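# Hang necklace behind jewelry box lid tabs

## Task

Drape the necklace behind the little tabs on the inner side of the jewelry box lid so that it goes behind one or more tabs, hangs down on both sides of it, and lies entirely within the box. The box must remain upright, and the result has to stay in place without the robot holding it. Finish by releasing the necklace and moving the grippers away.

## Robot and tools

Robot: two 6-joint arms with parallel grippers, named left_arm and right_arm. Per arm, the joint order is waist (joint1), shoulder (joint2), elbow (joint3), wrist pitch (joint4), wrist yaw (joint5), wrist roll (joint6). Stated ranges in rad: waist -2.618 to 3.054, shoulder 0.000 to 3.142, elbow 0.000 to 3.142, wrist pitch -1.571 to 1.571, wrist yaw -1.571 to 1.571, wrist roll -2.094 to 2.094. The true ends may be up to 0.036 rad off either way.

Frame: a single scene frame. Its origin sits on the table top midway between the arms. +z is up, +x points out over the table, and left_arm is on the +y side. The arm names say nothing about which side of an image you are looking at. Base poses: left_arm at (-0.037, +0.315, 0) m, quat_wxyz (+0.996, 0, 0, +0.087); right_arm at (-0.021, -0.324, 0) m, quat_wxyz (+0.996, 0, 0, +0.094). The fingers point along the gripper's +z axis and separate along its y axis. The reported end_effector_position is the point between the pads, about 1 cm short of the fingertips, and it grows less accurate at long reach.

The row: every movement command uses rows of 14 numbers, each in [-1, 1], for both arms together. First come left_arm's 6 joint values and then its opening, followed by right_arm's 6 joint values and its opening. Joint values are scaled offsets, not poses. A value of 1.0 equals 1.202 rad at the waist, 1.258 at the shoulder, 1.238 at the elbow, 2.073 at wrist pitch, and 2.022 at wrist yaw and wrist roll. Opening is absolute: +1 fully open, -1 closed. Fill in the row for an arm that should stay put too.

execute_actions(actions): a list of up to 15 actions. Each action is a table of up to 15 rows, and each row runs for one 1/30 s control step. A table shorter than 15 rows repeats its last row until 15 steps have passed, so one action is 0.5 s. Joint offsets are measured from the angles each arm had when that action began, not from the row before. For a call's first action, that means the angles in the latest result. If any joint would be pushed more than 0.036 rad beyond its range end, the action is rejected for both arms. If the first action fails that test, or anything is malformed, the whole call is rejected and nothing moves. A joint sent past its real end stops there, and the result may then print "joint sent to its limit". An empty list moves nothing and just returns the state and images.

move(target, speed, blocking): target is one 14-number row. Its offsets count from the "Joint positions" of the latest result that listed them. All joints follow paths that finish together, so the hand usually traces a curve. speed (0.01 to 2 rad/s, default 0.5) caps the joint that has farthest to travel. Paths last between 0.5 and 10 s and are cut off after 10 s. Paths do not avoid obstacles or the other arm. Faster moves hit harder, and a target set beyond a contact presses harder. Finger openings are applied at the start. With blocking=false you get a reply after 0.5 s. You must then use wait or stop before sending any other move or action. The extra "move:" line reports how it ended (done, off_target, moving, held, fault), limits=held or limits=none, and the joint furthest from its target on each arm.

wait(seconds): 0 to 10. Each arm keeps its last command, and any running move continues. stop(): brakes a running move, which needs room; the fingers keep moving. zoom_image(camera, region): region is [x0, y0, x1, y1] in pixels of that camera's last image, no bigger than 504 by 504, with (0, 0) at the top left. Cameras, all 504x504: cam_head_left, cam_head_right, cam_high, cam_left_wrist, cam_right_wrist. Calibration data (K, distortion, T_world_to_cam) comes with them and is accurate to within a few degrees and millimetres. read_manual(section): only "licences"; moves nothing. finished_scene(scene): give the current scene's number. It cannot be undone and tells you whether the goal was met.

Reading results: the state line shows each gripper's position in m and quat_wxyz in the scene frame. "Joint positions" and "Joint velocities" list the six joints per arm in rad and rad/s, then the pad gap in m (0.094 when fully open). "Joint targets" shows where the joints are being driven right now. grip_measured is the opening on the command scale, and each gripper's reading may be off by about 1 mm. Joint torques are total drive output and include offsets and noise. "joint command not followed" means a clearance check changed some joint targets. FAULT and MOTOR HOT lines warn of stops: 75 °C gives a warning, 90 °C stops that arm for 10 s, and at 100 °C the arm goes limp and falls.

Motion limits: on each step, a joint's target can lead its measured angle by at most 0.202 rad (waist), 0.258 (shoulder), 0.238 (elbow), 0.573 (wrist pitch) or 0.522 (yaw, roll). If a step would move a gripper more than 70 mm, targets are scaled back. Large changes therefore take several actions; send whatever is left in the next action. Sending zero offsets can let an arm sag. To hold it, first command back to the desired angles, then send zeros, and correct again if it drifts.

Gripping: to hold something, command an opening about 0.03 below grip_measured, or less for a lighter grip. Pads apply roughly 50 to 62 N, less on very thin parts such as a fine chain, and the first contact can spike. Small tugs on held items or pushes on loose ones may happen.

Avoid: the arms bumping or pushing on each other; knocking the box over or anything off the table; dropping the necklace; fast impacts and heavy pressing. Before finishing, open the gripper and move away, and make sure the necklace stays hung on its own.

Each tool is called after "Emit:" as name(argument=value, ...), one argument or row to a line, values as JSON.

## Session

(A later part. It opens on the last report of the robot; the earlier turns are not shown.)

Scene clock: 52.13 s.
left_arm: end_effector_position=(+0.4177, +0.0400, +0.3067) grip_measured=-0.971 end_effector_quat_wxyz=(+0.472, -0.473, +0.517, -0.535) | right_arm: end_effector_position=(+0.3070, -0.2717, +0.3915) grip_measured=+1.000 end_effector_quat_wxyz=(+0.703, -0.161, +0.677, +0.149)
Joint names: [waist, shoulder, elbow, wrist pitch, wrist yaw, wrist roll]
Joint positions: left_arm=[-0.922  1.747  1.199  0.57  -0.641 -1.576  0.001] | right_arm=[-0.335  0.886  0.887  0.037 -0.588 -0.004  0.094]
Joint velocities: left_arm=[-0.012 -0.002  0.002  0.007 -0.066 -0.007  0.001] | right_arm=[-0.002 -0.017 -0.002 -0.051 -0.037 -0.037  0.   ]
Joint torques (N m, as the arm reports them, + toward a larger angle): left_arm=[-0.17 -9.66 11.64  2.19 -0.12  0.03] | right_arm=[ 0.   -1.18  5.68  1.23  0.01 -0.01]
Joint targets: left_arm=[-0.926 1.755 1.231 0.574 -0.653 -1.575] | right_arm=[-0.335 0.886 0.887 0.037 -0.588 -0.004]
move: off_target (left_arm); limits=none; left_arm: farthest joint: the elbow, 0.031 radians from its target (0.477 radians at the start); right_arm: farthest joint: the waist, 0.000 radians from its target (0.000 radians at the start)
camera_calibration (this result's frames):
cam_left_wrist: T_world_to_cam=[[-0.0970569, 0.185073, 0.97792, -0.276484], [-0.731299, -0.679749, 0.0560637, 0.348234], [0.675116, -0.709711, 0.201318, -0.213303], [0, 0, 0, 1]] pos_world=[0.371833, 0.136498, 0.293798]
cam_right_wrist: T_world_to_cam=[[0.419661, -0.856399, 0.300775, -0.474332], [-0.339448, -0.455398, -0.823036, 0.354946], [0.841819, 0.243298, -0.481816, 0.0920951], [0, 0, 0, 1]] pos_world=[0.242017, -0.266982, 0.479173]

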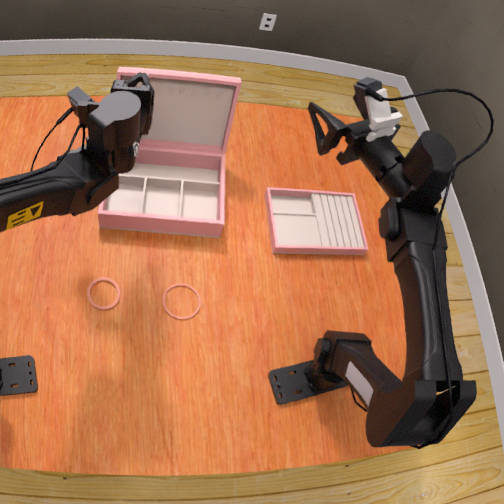

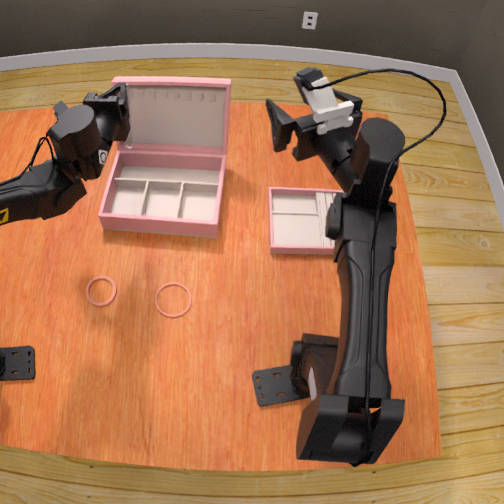

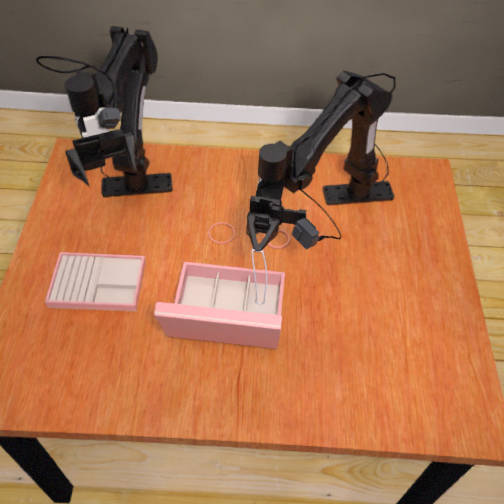

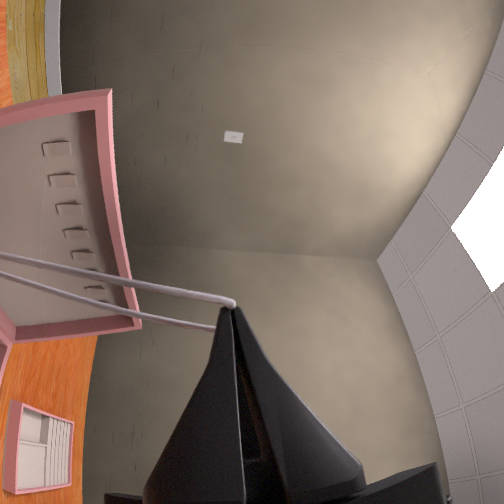

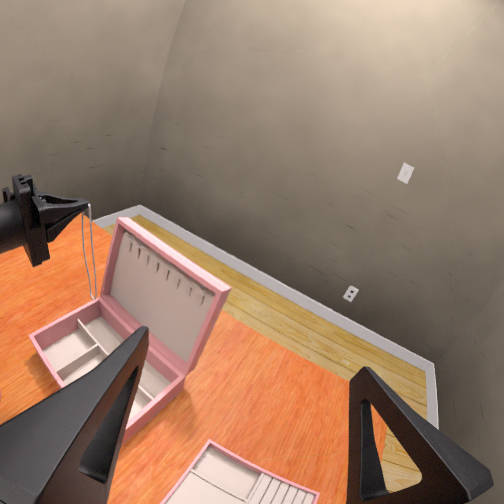

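Emit:
move(
  target=[0.046,0.162,0.015,0.014,0.026,-0.04,-0.985,0,0,0,0,0,0,1],
  speed=0.2,
)

Emit:
move(
  target=[0.062,0.119,0.208,-0.056,0.03,0,-0.985,0,0,0,0,0,0,1],
  speed=0.15,
)

Emit:
zoom_image(
  camera="cam_left_wrist",
  region=[110,180,350,400],
)

Emit:
zoom_image(
  camera="cam_right_wrist",
  region=[90,210,190,320],
)

Scene clock: 65.57 s.
left_arm: end_effector_position=(+0.4509, +0.0358, +0.2094) grip_measured=-0.971 end_effector_quat_wxyz=(+0.444, -0.504, +0.555, -0.490) | right_arm: end_effector_position=(+0.3070, -0.2717, +0.3915) grip_measured=+1.000 end_effector_quat_wxyz=(+0.703, -0.161, +0.677, +0.149)
Joint names: [waist, shoulder, elbow, wrist pitch, wrist yaw, wrist roll]
Joint positions: left_arm=[-0.875  1.945  1.199  0.595 -0.597 -1.657  0.001] | right_arm=[-0.335  0.886  0.887  0.037 -0.588 -0.004  0.094]
Joint velocities: left_arm=[-0.012 -0.002  0.007  0.007  0.095  0.051 -0.001] | right_arm=[-0.022  0.017 -0.012  0.022  0.007 -0.007  0.   ]
Joint torques (N m, as the arm reports them, + toward a larger angle): left_arm=[  0.67 -11.58  10.08   2.25   0.03   0.03] | right_arm=[ 0.   -1.18  5.68  1.23  0.01 -0.01]
Joint targets: left_arm=[-0.867 1.951 1.218 0.599 -0.588 -1.657] | right_arm=[-0.335 0.886 0.887 0.037 -0.588 -0.004]
move: done; limits=none; left_arm: farthest joint: the elbow, 0.018 radians from its target (0.018 radians at the start); right_arm: farthest joint: the waist, 0.000 radians from its target (0.000 radians at the start)
camera_calibration (this result's frames):
cam_left_wrist: T_world_to_cam=[[0.0388045, 0.153649, 0.987363, -0.239453], [-0.712694, -0.688337, 0.135126, 0.350472], [0.700401, -0.708931, 0.0827942, -0.205693], [0, 0, 0, 1]] pos_world=[0.403139, 0.132212, 0.206099]
cam_right_wrist: T_world_to_cam=[[0.419661, -0.856399, 0.300775, -0.474332], [-0.339448, -0.455398, -0.823036, 0.354946], [0.841819, 0.243298, -0.481816, 0.0920951], [0, 0, 0, 1]] pos_world=[0.242017, -0.266982, 0.479173]

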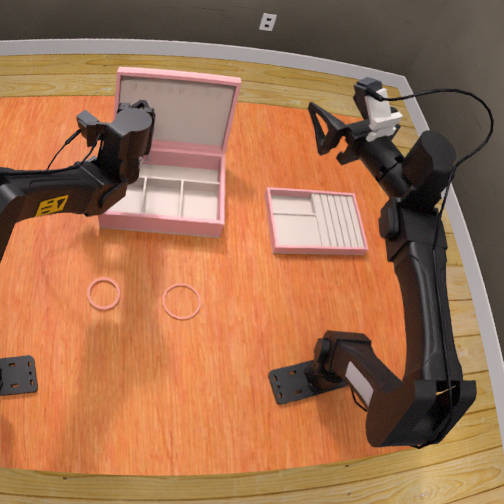

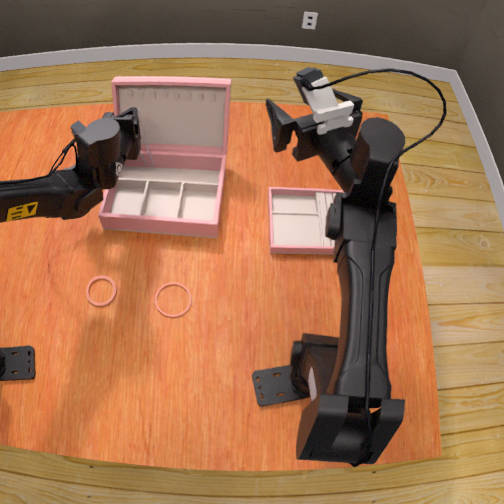

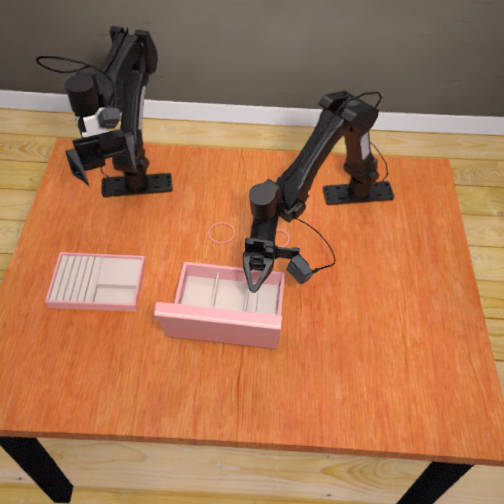

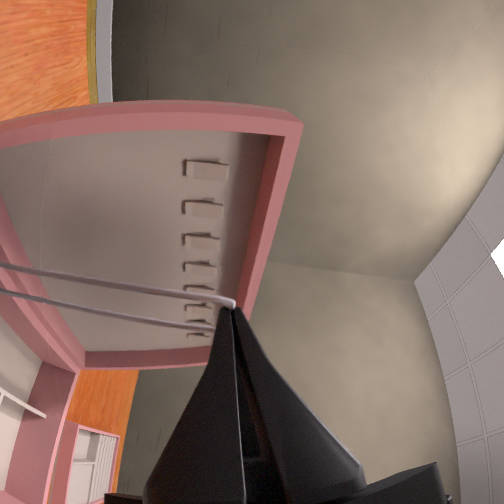

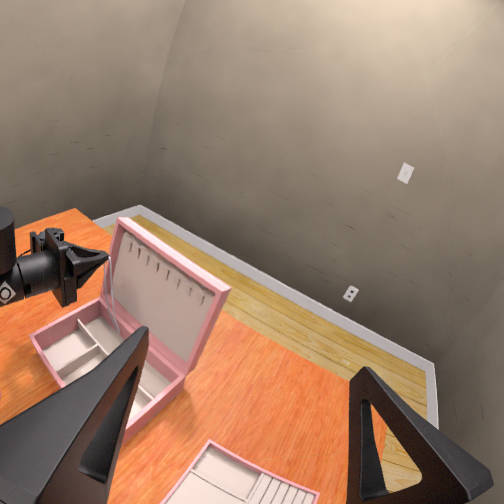

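Scene clock: 67.77 s.
left_arm: end_effector_position=(+0.5022, +0.0341, +0.2147) grip_measured=-0.971 end_effector_quat_wxyz=(+0.446, -0.510, +0.549, -0.490) | right_arm: end_effector_position=(+0.3070, -0.2717, +0.3915) grip_measured=+1.000 end_effector_quat_wxyz=(+0.703, -0.161, +0.677, +0.149)
Joint names: [waist, shoulder, elbow, wrist pitch, wrist yaw, wrist roll]
Joint positions: left_arm=[-0.809  2.082  1.426  0.511 -0.546 -1.657  0.001] | right_arm=[-0.335  0.886  0.887  0.037 -0.588 -0.004  0.094]
Joint velocities: left_arm=[-0.017 -0.002 -0.002 -0.037 -0.007 -0.081 -0.   ] | right_arm=[ 0.002 -0.012 -0.017 -0.081 -0.037 -0.066  0.   ]
Joint torques (N m, as the arm reports them, + toward a larger angle): left_arm=[  0.66 -12.57  11.38   1.9    0.03   0.02] | right_arm=[ 0.   -1.18  5.68  1.23  0.01 -0.01]
Joint targets: left_arm=[-0.801 2.095 1.457 0.479 -0.537 -1.657] | right_arm=[-0.335 0.886 0.887 0.037 -0.588 -0.004]
move: off_target (left_arm); limits=none; left_arm: farthest joint: the wrist pitch, 0.032 radians from its target (0.117 radians at the start); right_arm: farthest joint: the waist, 0.000 radians from its target (0.000 radians at the start)
camera_calibration (this result's frames):
cam_left_wrist: T_world_to_cam=[[0.0368441, 0.163702, 0.985822, -0.245424], [-0.701893, -0.697958, 0.142133, 0.378498], [0.711329, -0.697178, 0.0891858, -0.250526], [0, 0, 0, 1]] pos_world=[0.452913, 0.129691, 0.210491]
cam_right_wrist: T_world_to_cam=[[0.419661, -0.856399, 0.300775, -0.474332], [-0.339448, -0.455398, -0.823036, 0.354946], [0.841819, 0.243298, -0.481816, 0.0920951], [0, 0, 0, 1]] pos_world=[0.242017, -0.266982, 0.479173]

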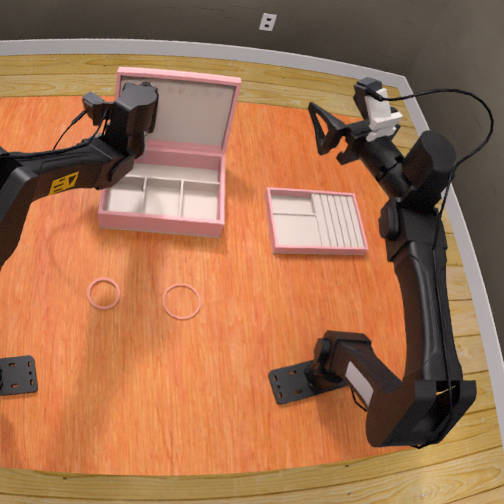

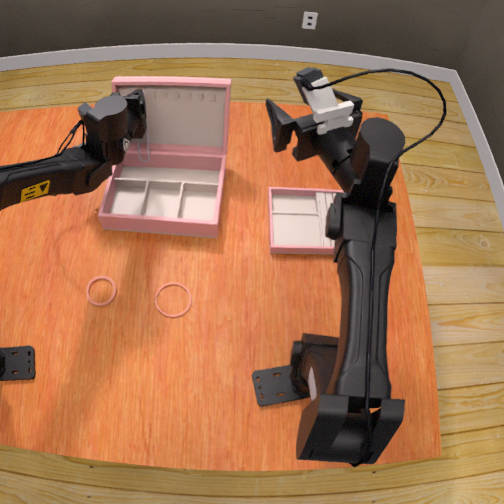

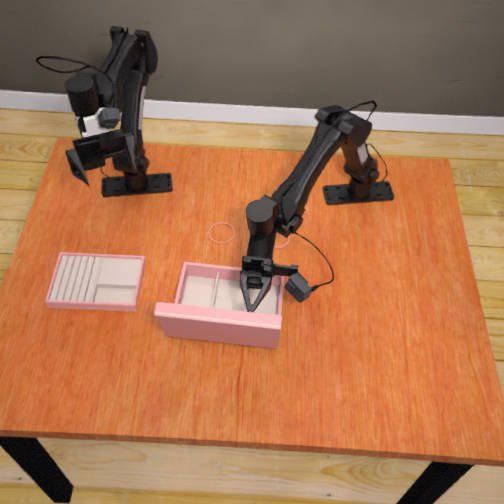

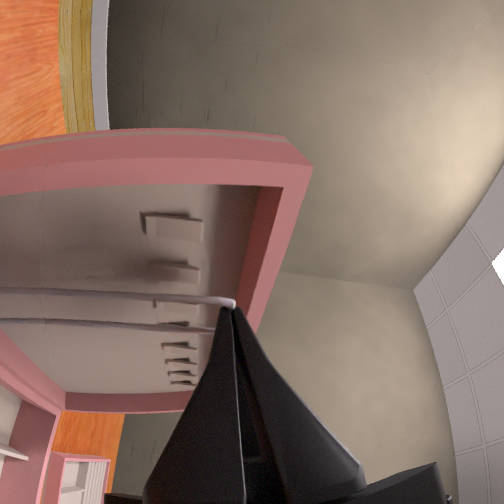

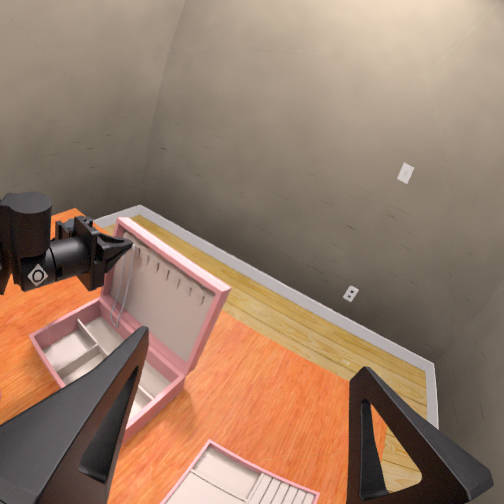

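Region (110, 180, 350, 400) of cam_left_wrist's 504x504 image, scaled by 2.100, with more detail than that image has; it fills the top 462 rows of this view, and the rest is white.

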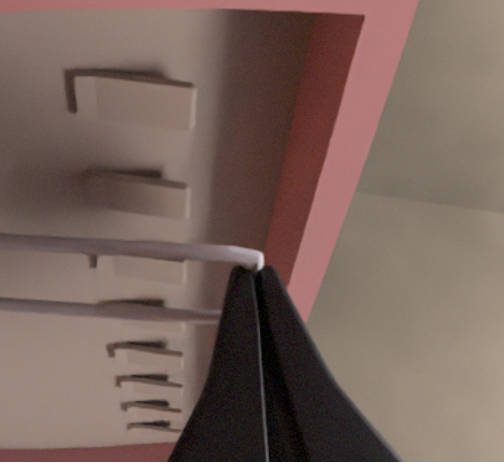

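Region (90, 210, 190, 320) of cam_right_wrist's 504x504 image, scaled by 4.582, with more detail than that image has; it fills the left 458 columns of this view, and the rest is white.

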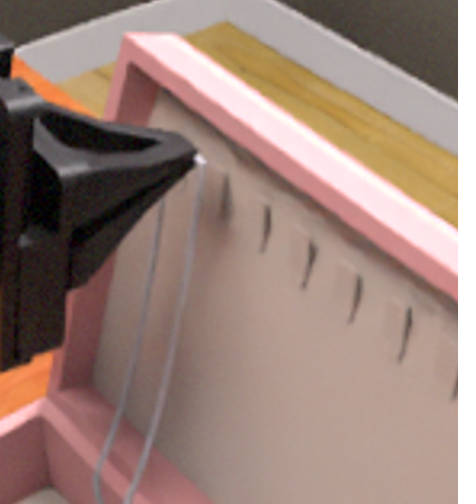

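Emit:
move(
  target=[0.021,0.067,0.115,-0.043,0,0,-0.985,0,0,0,0,0,0,1],
  speed=0.1,
)

Emit:
zoom_image(
  camera="cam_left_wrist",
  region=[110,180,350,400],
)

Emit:
zoom_image(
  camera="cam_right_wrist",
  region=[90,210,190,320],
)

Scene clock: 81.77 s.
left_arm: end_effector_position=(+0.5223, +0.0312, +0.2106) grip_measured=-0.971 end_effector_quat_wxyz=(+0.448, -0.516, +0.550, -0.480) | right_arm: end_effector_position=(+0.3070, -0.2717, +0.3915) grip_measured=+1.000 end_effector_quat_wxyz=(+0.703, -0.161, +0.677, +0.149)
Joint names: [waist, shoulder, elbow, wrist pitch, wrist yaw, wrist roll]
Joint positions: left_arm=[-0.794  2.153  1.538  0.454 -0.546 -1.657  0.001] | right_arm=[-0.335  0.886  0.887  0.037 -0.588 -0.004  0.094]
Joint velocities: left_arm=[-0.032  0.002  0.007  0.022 -0.022 -0.007  0.   ] | right_arm=[-0.007 -0.002 -0.007  0.037  0.022  0.081  0.   ]
Joint torques (N m, as the arm reports them, + toward a larger angle): left_arm=[  0.74 -13.32  11.5    1.9   -0.07   0.03] | right_arm=[ 0.   -1.18  5.68  1.23  0.01 -0.01]
Joint targets: left_arm=[-0.784 2.166 1.569 0.422 -0.546 -1.657] | right_arm=[-0.335 0.886 0.887 0.037 -0.588 -0.004]
move: off_target (left_arm); limits=none; left_arm: farthest joint: the wrist pitch, 0.032 radians from its target (0.089 radians at the start); right_arm: farthest joint: the waist, 0.000 radians from its target (0.000 radians at the start)
camera_calibration (this result's frames):
cam_left_wrist: T_world_to_cam=[[0.0478744, 0.15506, 0.986744, -0.247358], [-0.689151, -0.709961, 0.145001, 0.384323], [0.723034, -0.686958, 0.0728707, -0.269497], [0, 0, 0, 1]] pos_world=[0.471554, 0.126077, 0.20799]
cam_right_wrist: T_world_to_cam=[[0.419661, -0.856399, 0.300775, -0.474332], [-0.339448, -0.455398, -0.823036, 0.354946], [0.841819, 0.243298, -0.481816, 0.0920951], [0, 0, 0, 1]] pos_world=[0.242017, -0.266982, 0.479173]

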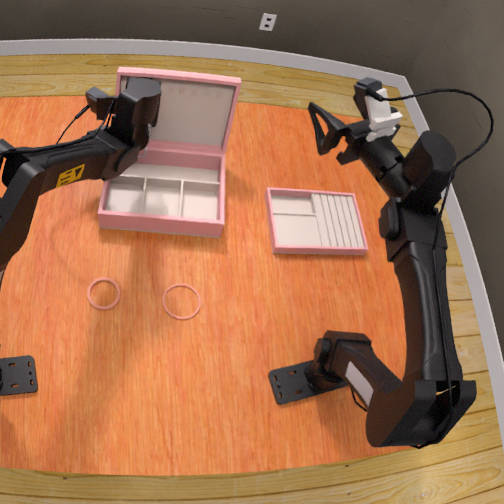

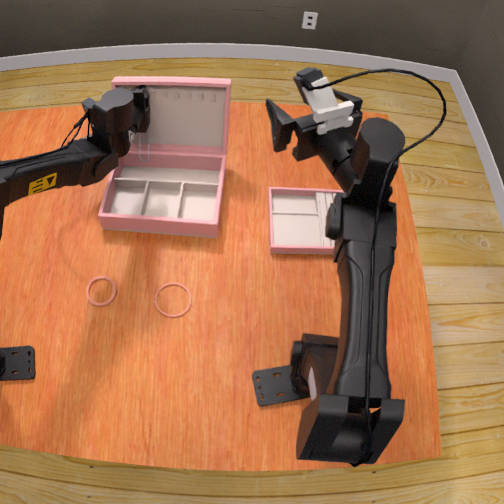

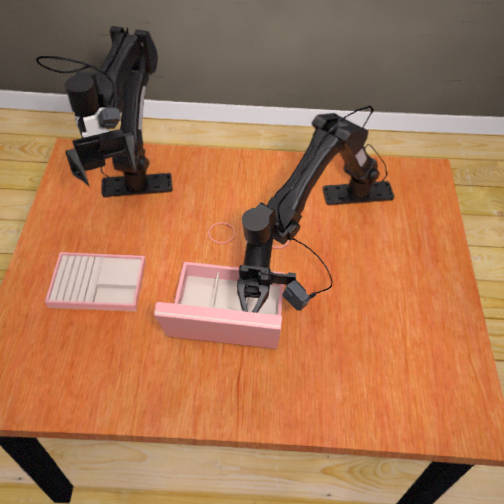

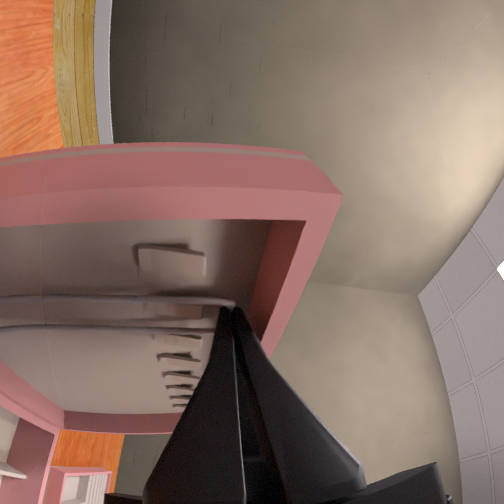

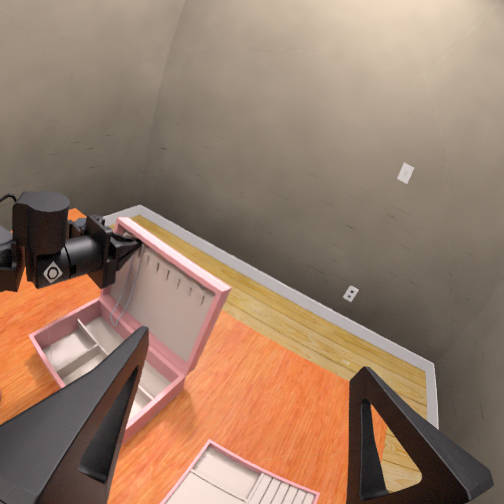

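Region (110, 180, 350, 400) of cam_left_wrist's 504x504 image, scaled by 2.100, with more detail than that image has; it fills the top 462 rows of this view, and the rest is white.

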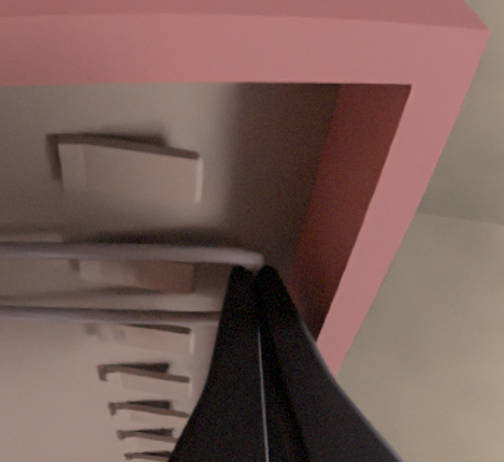

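Region (90, 210, 190, 320) of cam_right_wrist's 504x504 image, scaled by 4.582, with more detail than that image has; it fills the left 458 columns of this view, and the rest is white.

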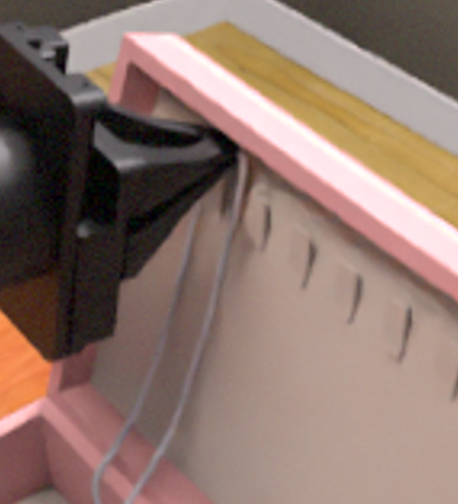

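Straddling. Advance about 7 mm more.

Emit:
move(
  target=[0.015,0.03,0.057,-0.025,0,0,-0.985,0,0,0,0,0,0,1],
  speed=0.07,
)

Emit:
zoom_image(
  camera="cam_left_wrist",
  region=[110,180,350,400],
)

Emit:
zoom_image(
  camera="cam_right_wrist",
  region=[90,210,190,320],
)

Scene clock: 88.47 s.
left_arm: end_effector_position=(+0.5289, +0.0304, +0.2100) grip_measured=-0.971 end_effector_quat_wxyz=(+0.449, -0.517, +0.551, -0.477) | right_arm: end_effector_position=(+0.3070, -0.2717, +0.3915) grip_measured=+1.000 end_effector_quat_wxyz=(+0.703, -0.161, +0.677, +0.149)
Joint names: [waist, shoulder, elbow, wrist pitch, wrist yaw, wrist roll]
Joint positions: left_arm=[-0.789  2.176  1.577  0.432 -0.546 -1.658  0.001] | right_arm=[-0.335  0.886  0.887  0.037 -0.588 -0.004  0.094]
Joint velocities: left_arm=[ 0.002  0.007 -0.002  0.007  0.007 -0.022  0.   ] | right_arm=[ 0.017  0.007 -0.012 -0.066 -0.007  0.037  0.   ]
Joint torques (N m, as the arm reports them, + toward a larger angle): left_arm=[  0.96 -13.41  11.59   1.92  -0.07   0.03] | right_arm=[ 0.   -1.18  5.68  1.23  0.01 -0.01]
Joint targets: left_arm=[-0.776 2.191 1.609 0.402 -0.546 -1.657] | right_arm=[-0.335 0.886 0.887 0.037 -0.588 -0.004]
move: off_target (left_arm); limits=none; left_arm: farthest joint: the elbow, 0.031 radians from its target (0.071 radians at the start); right_arm: farthest joint: the waist, 0.000 radians from its target (0.000 radians at the start)
camera_calibration (this result's frames):
cam_left_wrist: T_world_to_cam=[[0.0511199, 0.152851, 0.986926, -0.248624], [-0.684991, -0.713768, 0.146025, 0.386019], [0.726756, -0.6835, 0.0682135, -0.275878], [0, 0, 0, 1]] pos_world=[0.477626, 0.124967, 0.207823]
cam_right_wrist: T_world_to_cam=[[0.419661, -0.856399, 0.300775, -0.474332], [-0.339448, -0.455398, -0.823036, 0.354946], [0.841819, 0.243298, -0.481816, 0.0920951], [0, 0, 0, 1]] pos_world=[0.242017, -0.266982, 0.479173]

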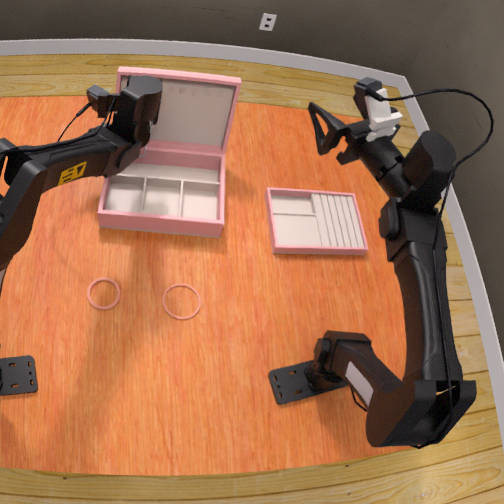

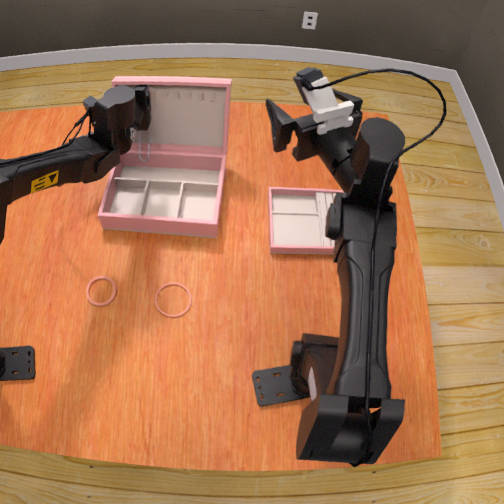

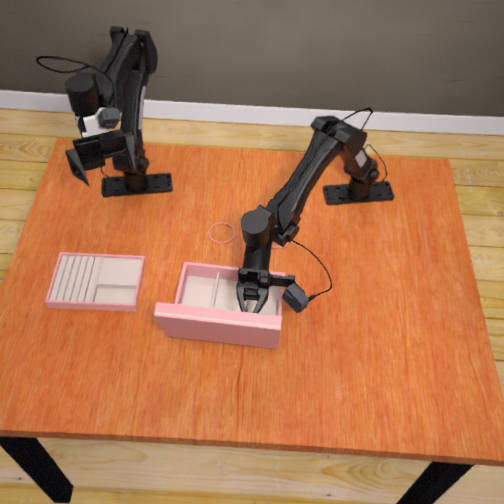

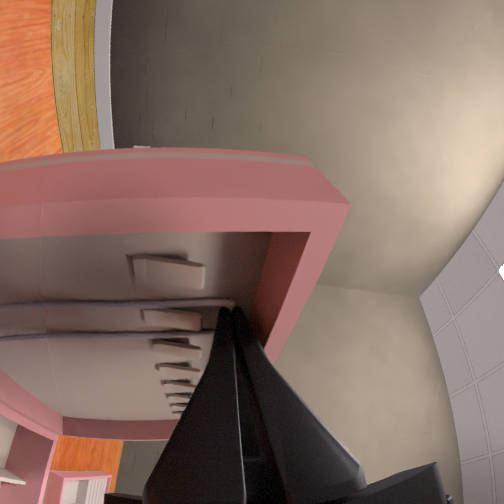

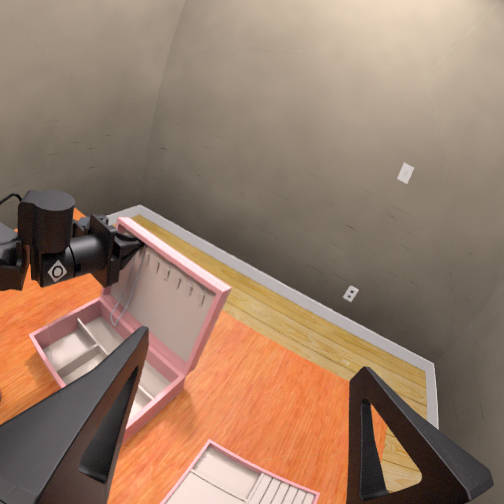

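Region (110, 180, 350, 400) of cam_left_wrist's 504x504 image, scaled by 2.100, with more detail than that image has; it fills the top 462 rows of this view, and the rest is white.

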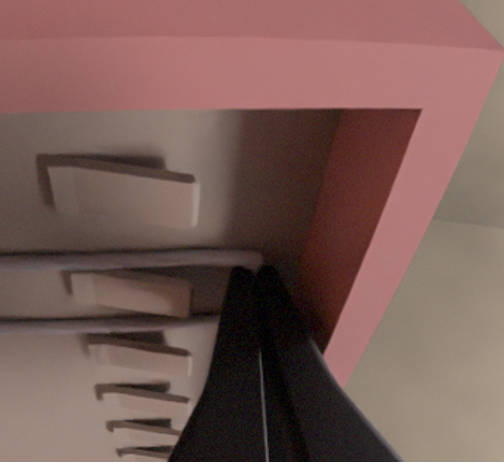

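Region (90, 210, 190, 320) of cam_right_wrist's 504x504 image, scaled by 4.582, with more detail than that image has; it fills the left 458 columns of this view, and the rest is white.

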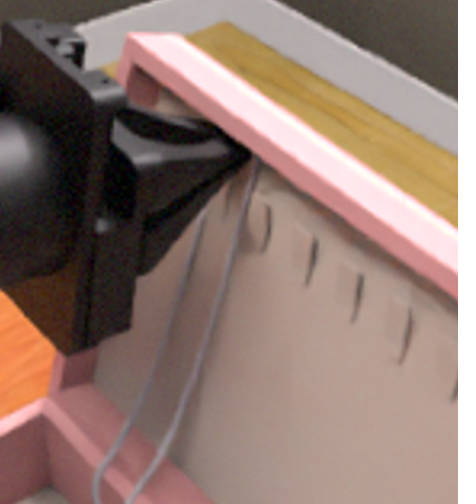

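Emit:
move(
  target=[0.011,0,0.015,-0.022,-0.06,0,-0.985,0,0,0,0,0,0,1],
  speed=0.08,
)

Emit:
zoom_image(
  camera="cam_left_wrist",
  region=[110,220,310,400],
)

Emit:
zoom_image(
  camera="cam_right_wrist",
  region=[90,210,190,320],
)

Scene clock: 94.83 s.
left_arm: end_effector_position=(+0.5291, +0.0482, +0.2102) grip_measured=-0.971 end_effector_quat_wxyz=(+0.477, -0.539, +0.528, -0.451) | right_arm: end_effector_position=(+0.3070, -0.2717, +0.3915) grip_measured=+1.000 end_effector_quat_wxyz=(+0.703, -0.161, +0.677, +0.149)
Joint names: [waist, shoulder, elbow, wrist pitch, wrist yaw, wrist roll]
Joint positions: left_arm=[-0.789  2.176  1.577  0.425 -0.645 -1.659  0.001] | right_arm=[-0.335  0.886  0.887  0.037 -0.588 -0.004  0.094]
Joint velocities: left_arm=[-0.002 -0.012 -0.007  0.007  0.007 -0.007  0.   ] | right_arm=[ 0.037 -0.007  0.012  0.037  0.007 -0.081  0.   ]
Joint torques (N m, as the arm reports them, + toward a larger angle): left_arm=[  1.   -14.7   10.45   1.81  -0.29   0.03] | right_arm=[ 0.   -1.18  5.68  1.23  0.01 -0.01]
Joint targets: left_arm=[-0.775 2.176 1.596 0.387 -0.667 -1.658] | right_arm=[-0.335 0.886 0.887 0.037 -0.588 -0.004]
move: off_target (left_arm); limits=none; left_arm: farthest joint: the wrist pitch, 0.039 radians from its target (0.046 radians at the start); right_arm: farthest joint: the waist, 0.000 radians from its target (0.000 radians at the start)
camera_calibration (this result's frames):
cam_left_wrist: T_world_to_cam=[[0.0329616, 0.139942, 0.989611, -0.241824], [-0.612097, -0.779911, 0.130675, 0.366705], [0.790096, -0.610045, 0.0599506, -0.299193], [0, 0, 0, 1]] pos_world=[0.468821, 0.137318, 0.209329]
cam_right_wrist: T_world_to_cam=[[0.419661, -0.856399, 0.300775, -0.474332], [-0.339448, -0.455398, -0.823036, 0.354946], [0.841819, 0.243298, -0.481816, 0.0920951], [0, 0, 0, 1]] pos_world=[0.242017, -0.266982, 0.479173]

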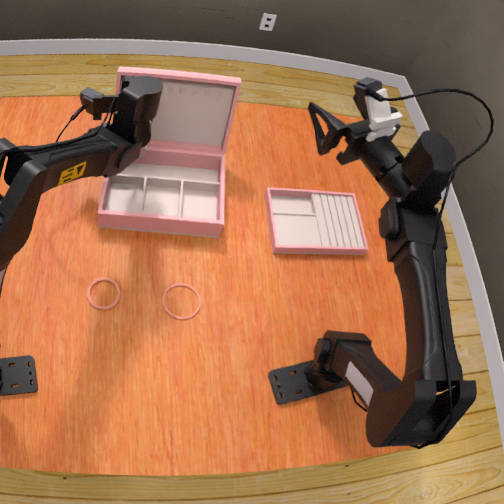

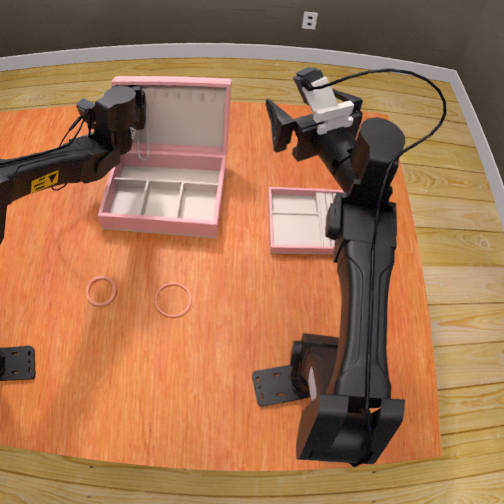

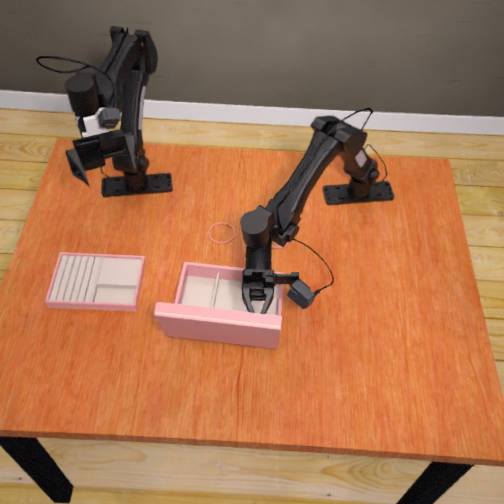

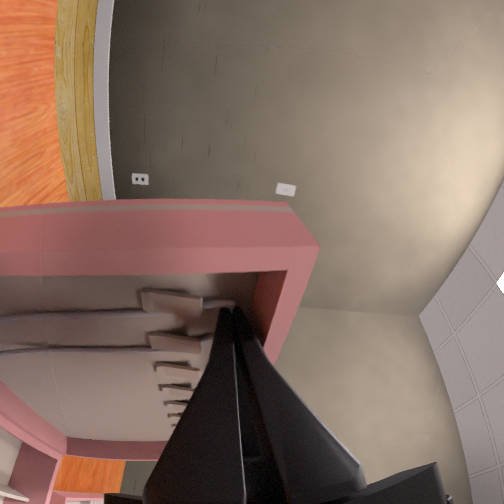

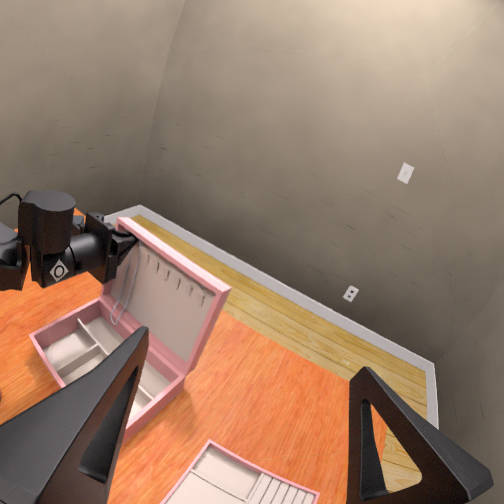

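Region (110, 220, 310, 400) of cam_left_wrist's 504x504 image, scaled by 2.520, with more detail than that image has; it fills the top 454 rows of this view, and the rest is white.

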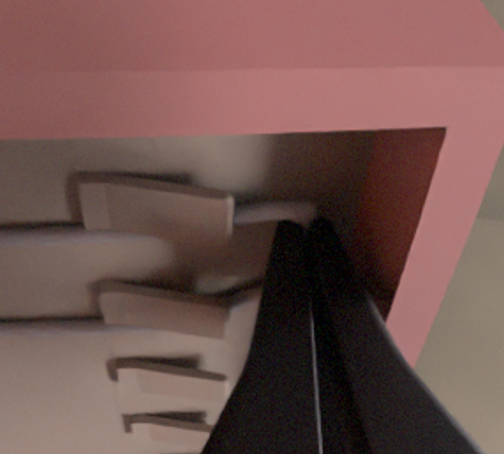

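Region (90, 210, 190, 320) of cam_right_wrist's 504x504 image, scaled by 4.582, with more detail than that image has; it fills the left 458 columns of this view, and the rest is white.

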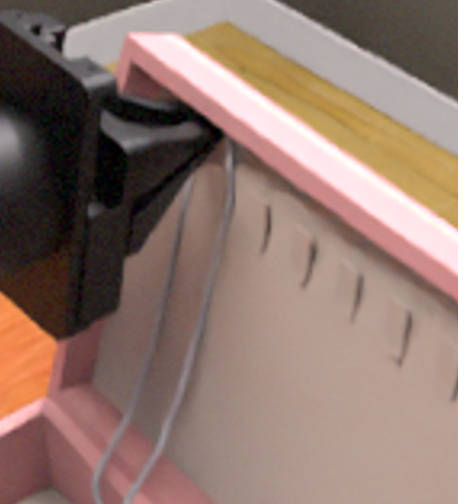

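Emit:
move(
  target=[0.014,0,0.015,-0.026,-0.024,0,-0.985,0,0,0,0,0,0,1],
  speed=0.07,
)

Emit:
zoom_image(
  camera="cam_left_wrist",
  region=[110,220,310,400],
)

Scene clock: 101.50 s.
left_arm: end_effector_position=(+0.5285, +0.0536, +0.2078) grip_measured=-0.971 end_effector_quat_wxyz=(+0.484, -0.546, +0.525, -0.439) | right_arm: end_effector_position=(+0.3070, -0.2717, +0.3915) grip_measured=+1.000 end_effector_quat_wxyz=(+0.703, -0.161, +0.677, +0.149)
Joint names: [waist, shoulder, elbow, wrist pitch, wrist yaw, wrist roll]
Joint positions: left_arm=[-0.789  2.176  1.577  0.411 -0.674 -1.659  0.001] | right_arm=[-0.335  0.886  0.887  0.037 -0.588 -0.004  0.094]
Joint velocities: left_arm=[ 0.017 -0.007 -0.017  0.007 -0.037 -0.022 -0.001] | right_arm=[ 0.002  0.012  0.007  0.037 -0.007  0.066  0.   ]
Joint torques (N m, as the arm reports them, + toward a larger angle): left_arm=[  1.25 -14.69  10.43   1.77  -0.29   0.03] | right_arm=[ 0.   -1.18  5.68  1.23  0.01 -0.01]
Joint targets: left_arm=[-0.772 2.176 1.596 0.371 -0.694 -1.659] | right_arm=[-0.335 0.886 0.887 0.037 -0.588 -0.004]
move: off_target (left_arm); limits=none; left_arm: farthest joint: the wrist pitch, 0.040 radians from its target (0.053 radians at the start); right_arm: farthest joint: the waist, 0.000 radians from its target (0.000 radians at the start)
camera_calibration (this result's frames):
cam_left_wrist: T_world_to_cam=[[0.0375087, 0.129415, 0.990881, -0.242332], [-0.58841, -0.798594, 0.126574, 0.360205], [0.807692, -0.587792, 0.0461947, -0.302862], [0, 0, 0, 1]] pos_world=[0.465657, 0.140999, 0.20852]
cam_right_wrist: T_world_to_cam=[[0.419661, -0.856399, 0.300775, -0.474332], [-0.339448, -0.455398, -0.823036, 0.354946], [0.841819, 0.243298, -0.481816, 0.0920951], [0, 0, 0, 1]] pos_world=[0.242017, -0.266982, 0.479173]

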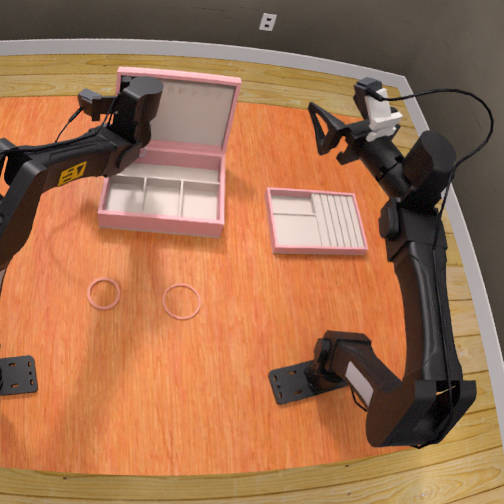

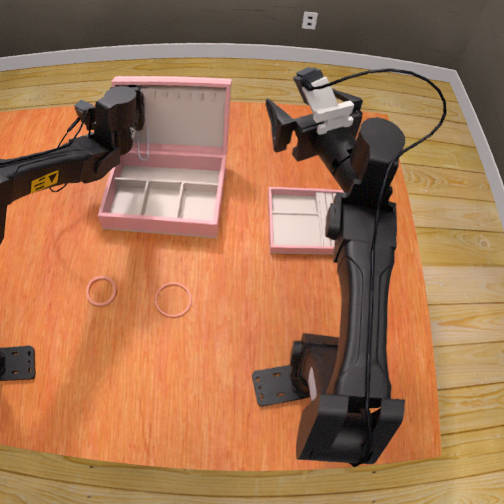

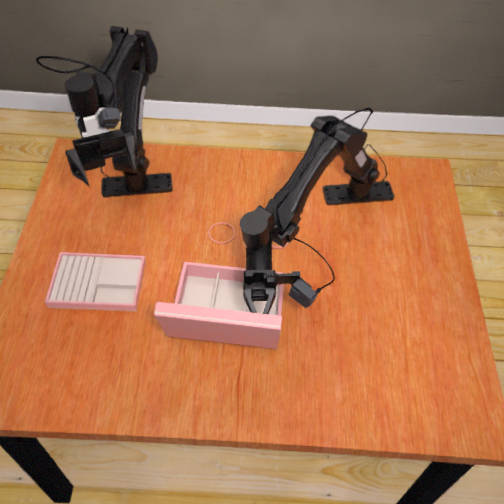

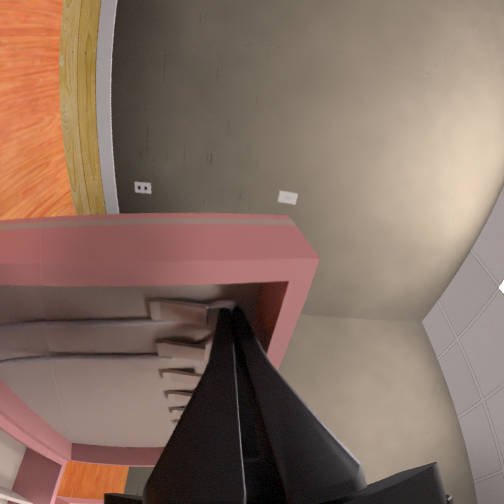

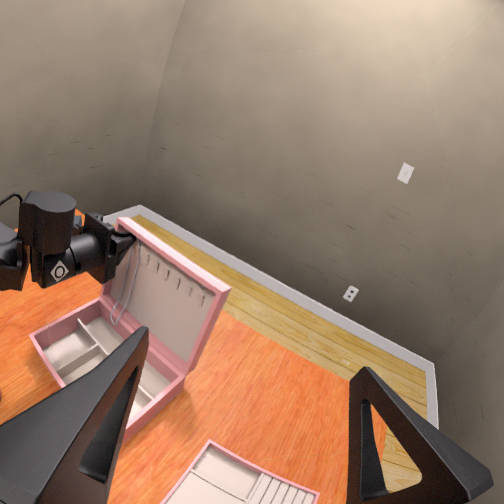

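Region (110, 220, 310, 400) of cam_left_wrist's 504x504 image, scaled by 2.520, with more detail than that image has; it fills the top 454 rows of this view, and the rest is white.

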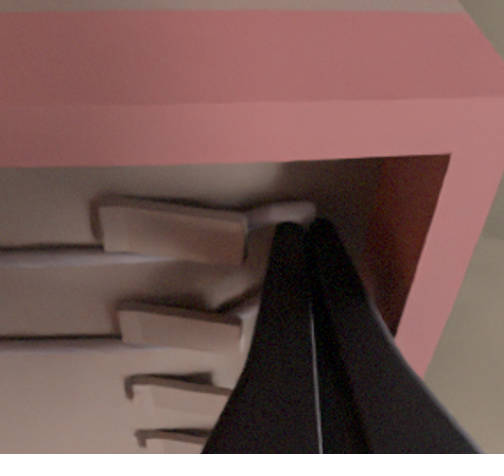

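Emit:
move(
  target=[-0.023,-0.054,-0.078,0.016,0,0,-0.88,0,0,0,0,0,0,1],
  speed=0.08,
)

Emit:
zoom_image(
  camera="cam_left_wrist",
  region=[110,220,310,400],
)

Scene clock: 107.20 s.
left_arm: end_effector_position=(+0.5132, +0.0510, +0.2131) grip_measured=-0.882 end_effector_quat_wxyz=(+0.481, -0.541, +0.525, -0.448) | right_arm: end_effector_position=(+0.3070, -0.2717, +0.3915) grip_measured=+1.000 end_effector_quat_wxyz=(+0.703, -0.161, +0.677, +0.149)
Joint names: [waist, shoulder, elbow, wrist pitch, wrist yaw, wrist roll]
Joint positions: left_arm=[-0.807  2.124  1.505  0.444 -0.675 -1.66   0.006] | right_arm=[-0.335  0.886  0.887  0.037 -0.588 -0.004  0.094]
Joint velocities: left_arm=[-0.007  0.002  0.012  0.051 -0.007  0.037  0.001] | right_arm=[-0.007 -0.012 -0.007  0.007 -0.022 -0.007  0.   ]
Joint torques (N m, as the arm reports them, + toward a larger angle): left_arm=[ -0.56 -15.6    6.66   2.16  -0.08   0.03] | right_arm=[ 0.01 -1.17  5.69  1.23  0.01 -0.01]
Joint targets: left_arm=[-0.816 2.108 1.481 0.444 -0.674 -1.659] | right_arm=[-0.335 0.886 0.887 0.037 -0.588 -0.004]
move: off_target (left_arm); limits=none; left_arm: farthest joint: the elbow, 0.024 radians from its target (0.097 radians at the start); right_arm: farthest joint: the waist, 0.000 radians from its target (0.000 radians at the start)
camera_calibration (this result's frames):
cam_left_wrist: T_world_to_cam=[[0.0296964, 0.136409, 0.990207, -0.242831], [-0.603888, -0.786963, 0.126521, 0.355823], [0.796515, -0.601732, 0.0590057, -0.288628], [0, 0, 0, 1]] pos_world=[0.451985, 0.139468, 0.212464]
cam_right_wrist: T_world_to_cam=[[0.419661, -0.856399, 0.300775, -0.474332], [-0.339448, -0.455398, -0.823036, 0.354946], [0.841819, 0.243298, -0.481816, 0.0920951], [0, 0, 0, 1]] pos_world=[0.242017, -0.266982, 0.479173]

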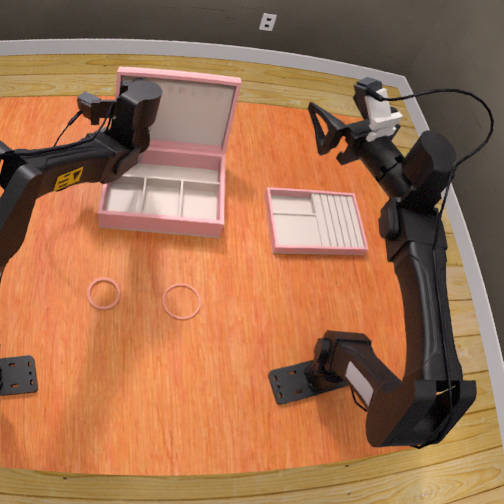

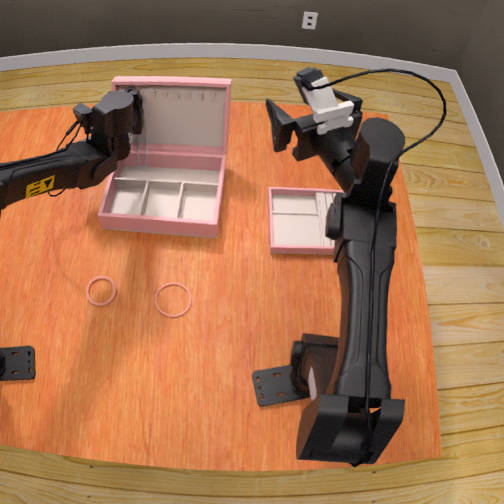

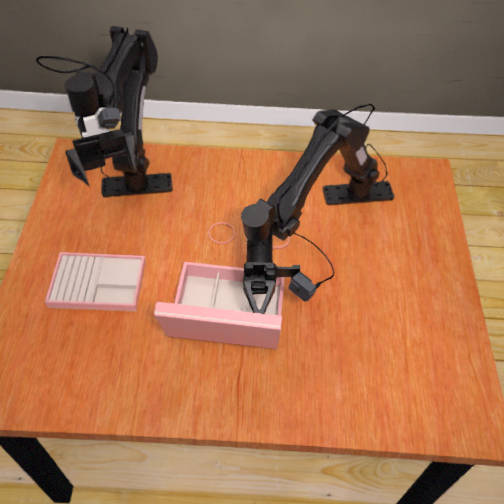

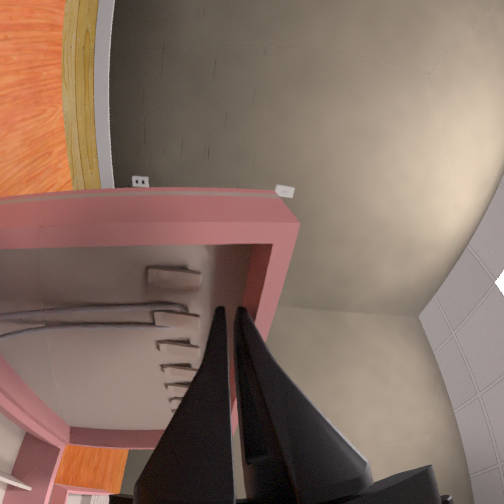

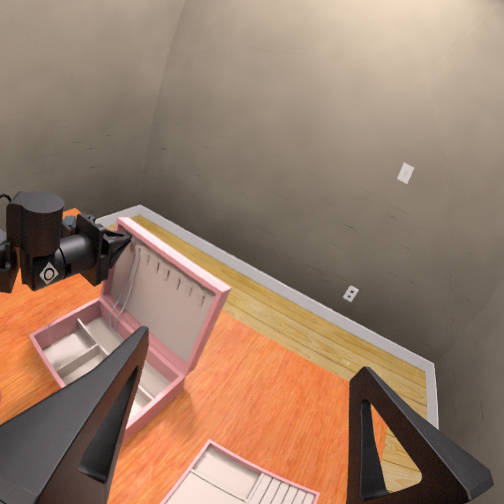

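Region (110, 220, 310, 400) of cam_left_wrist's 504x504 image, scaled by 2.520, with more detail than that image has; it fills the top 454 rows of this view, and the rest is white.

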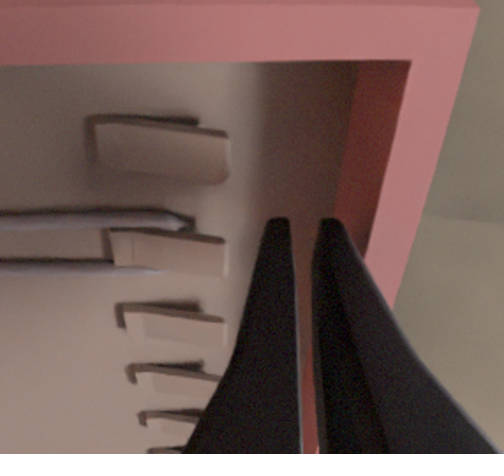

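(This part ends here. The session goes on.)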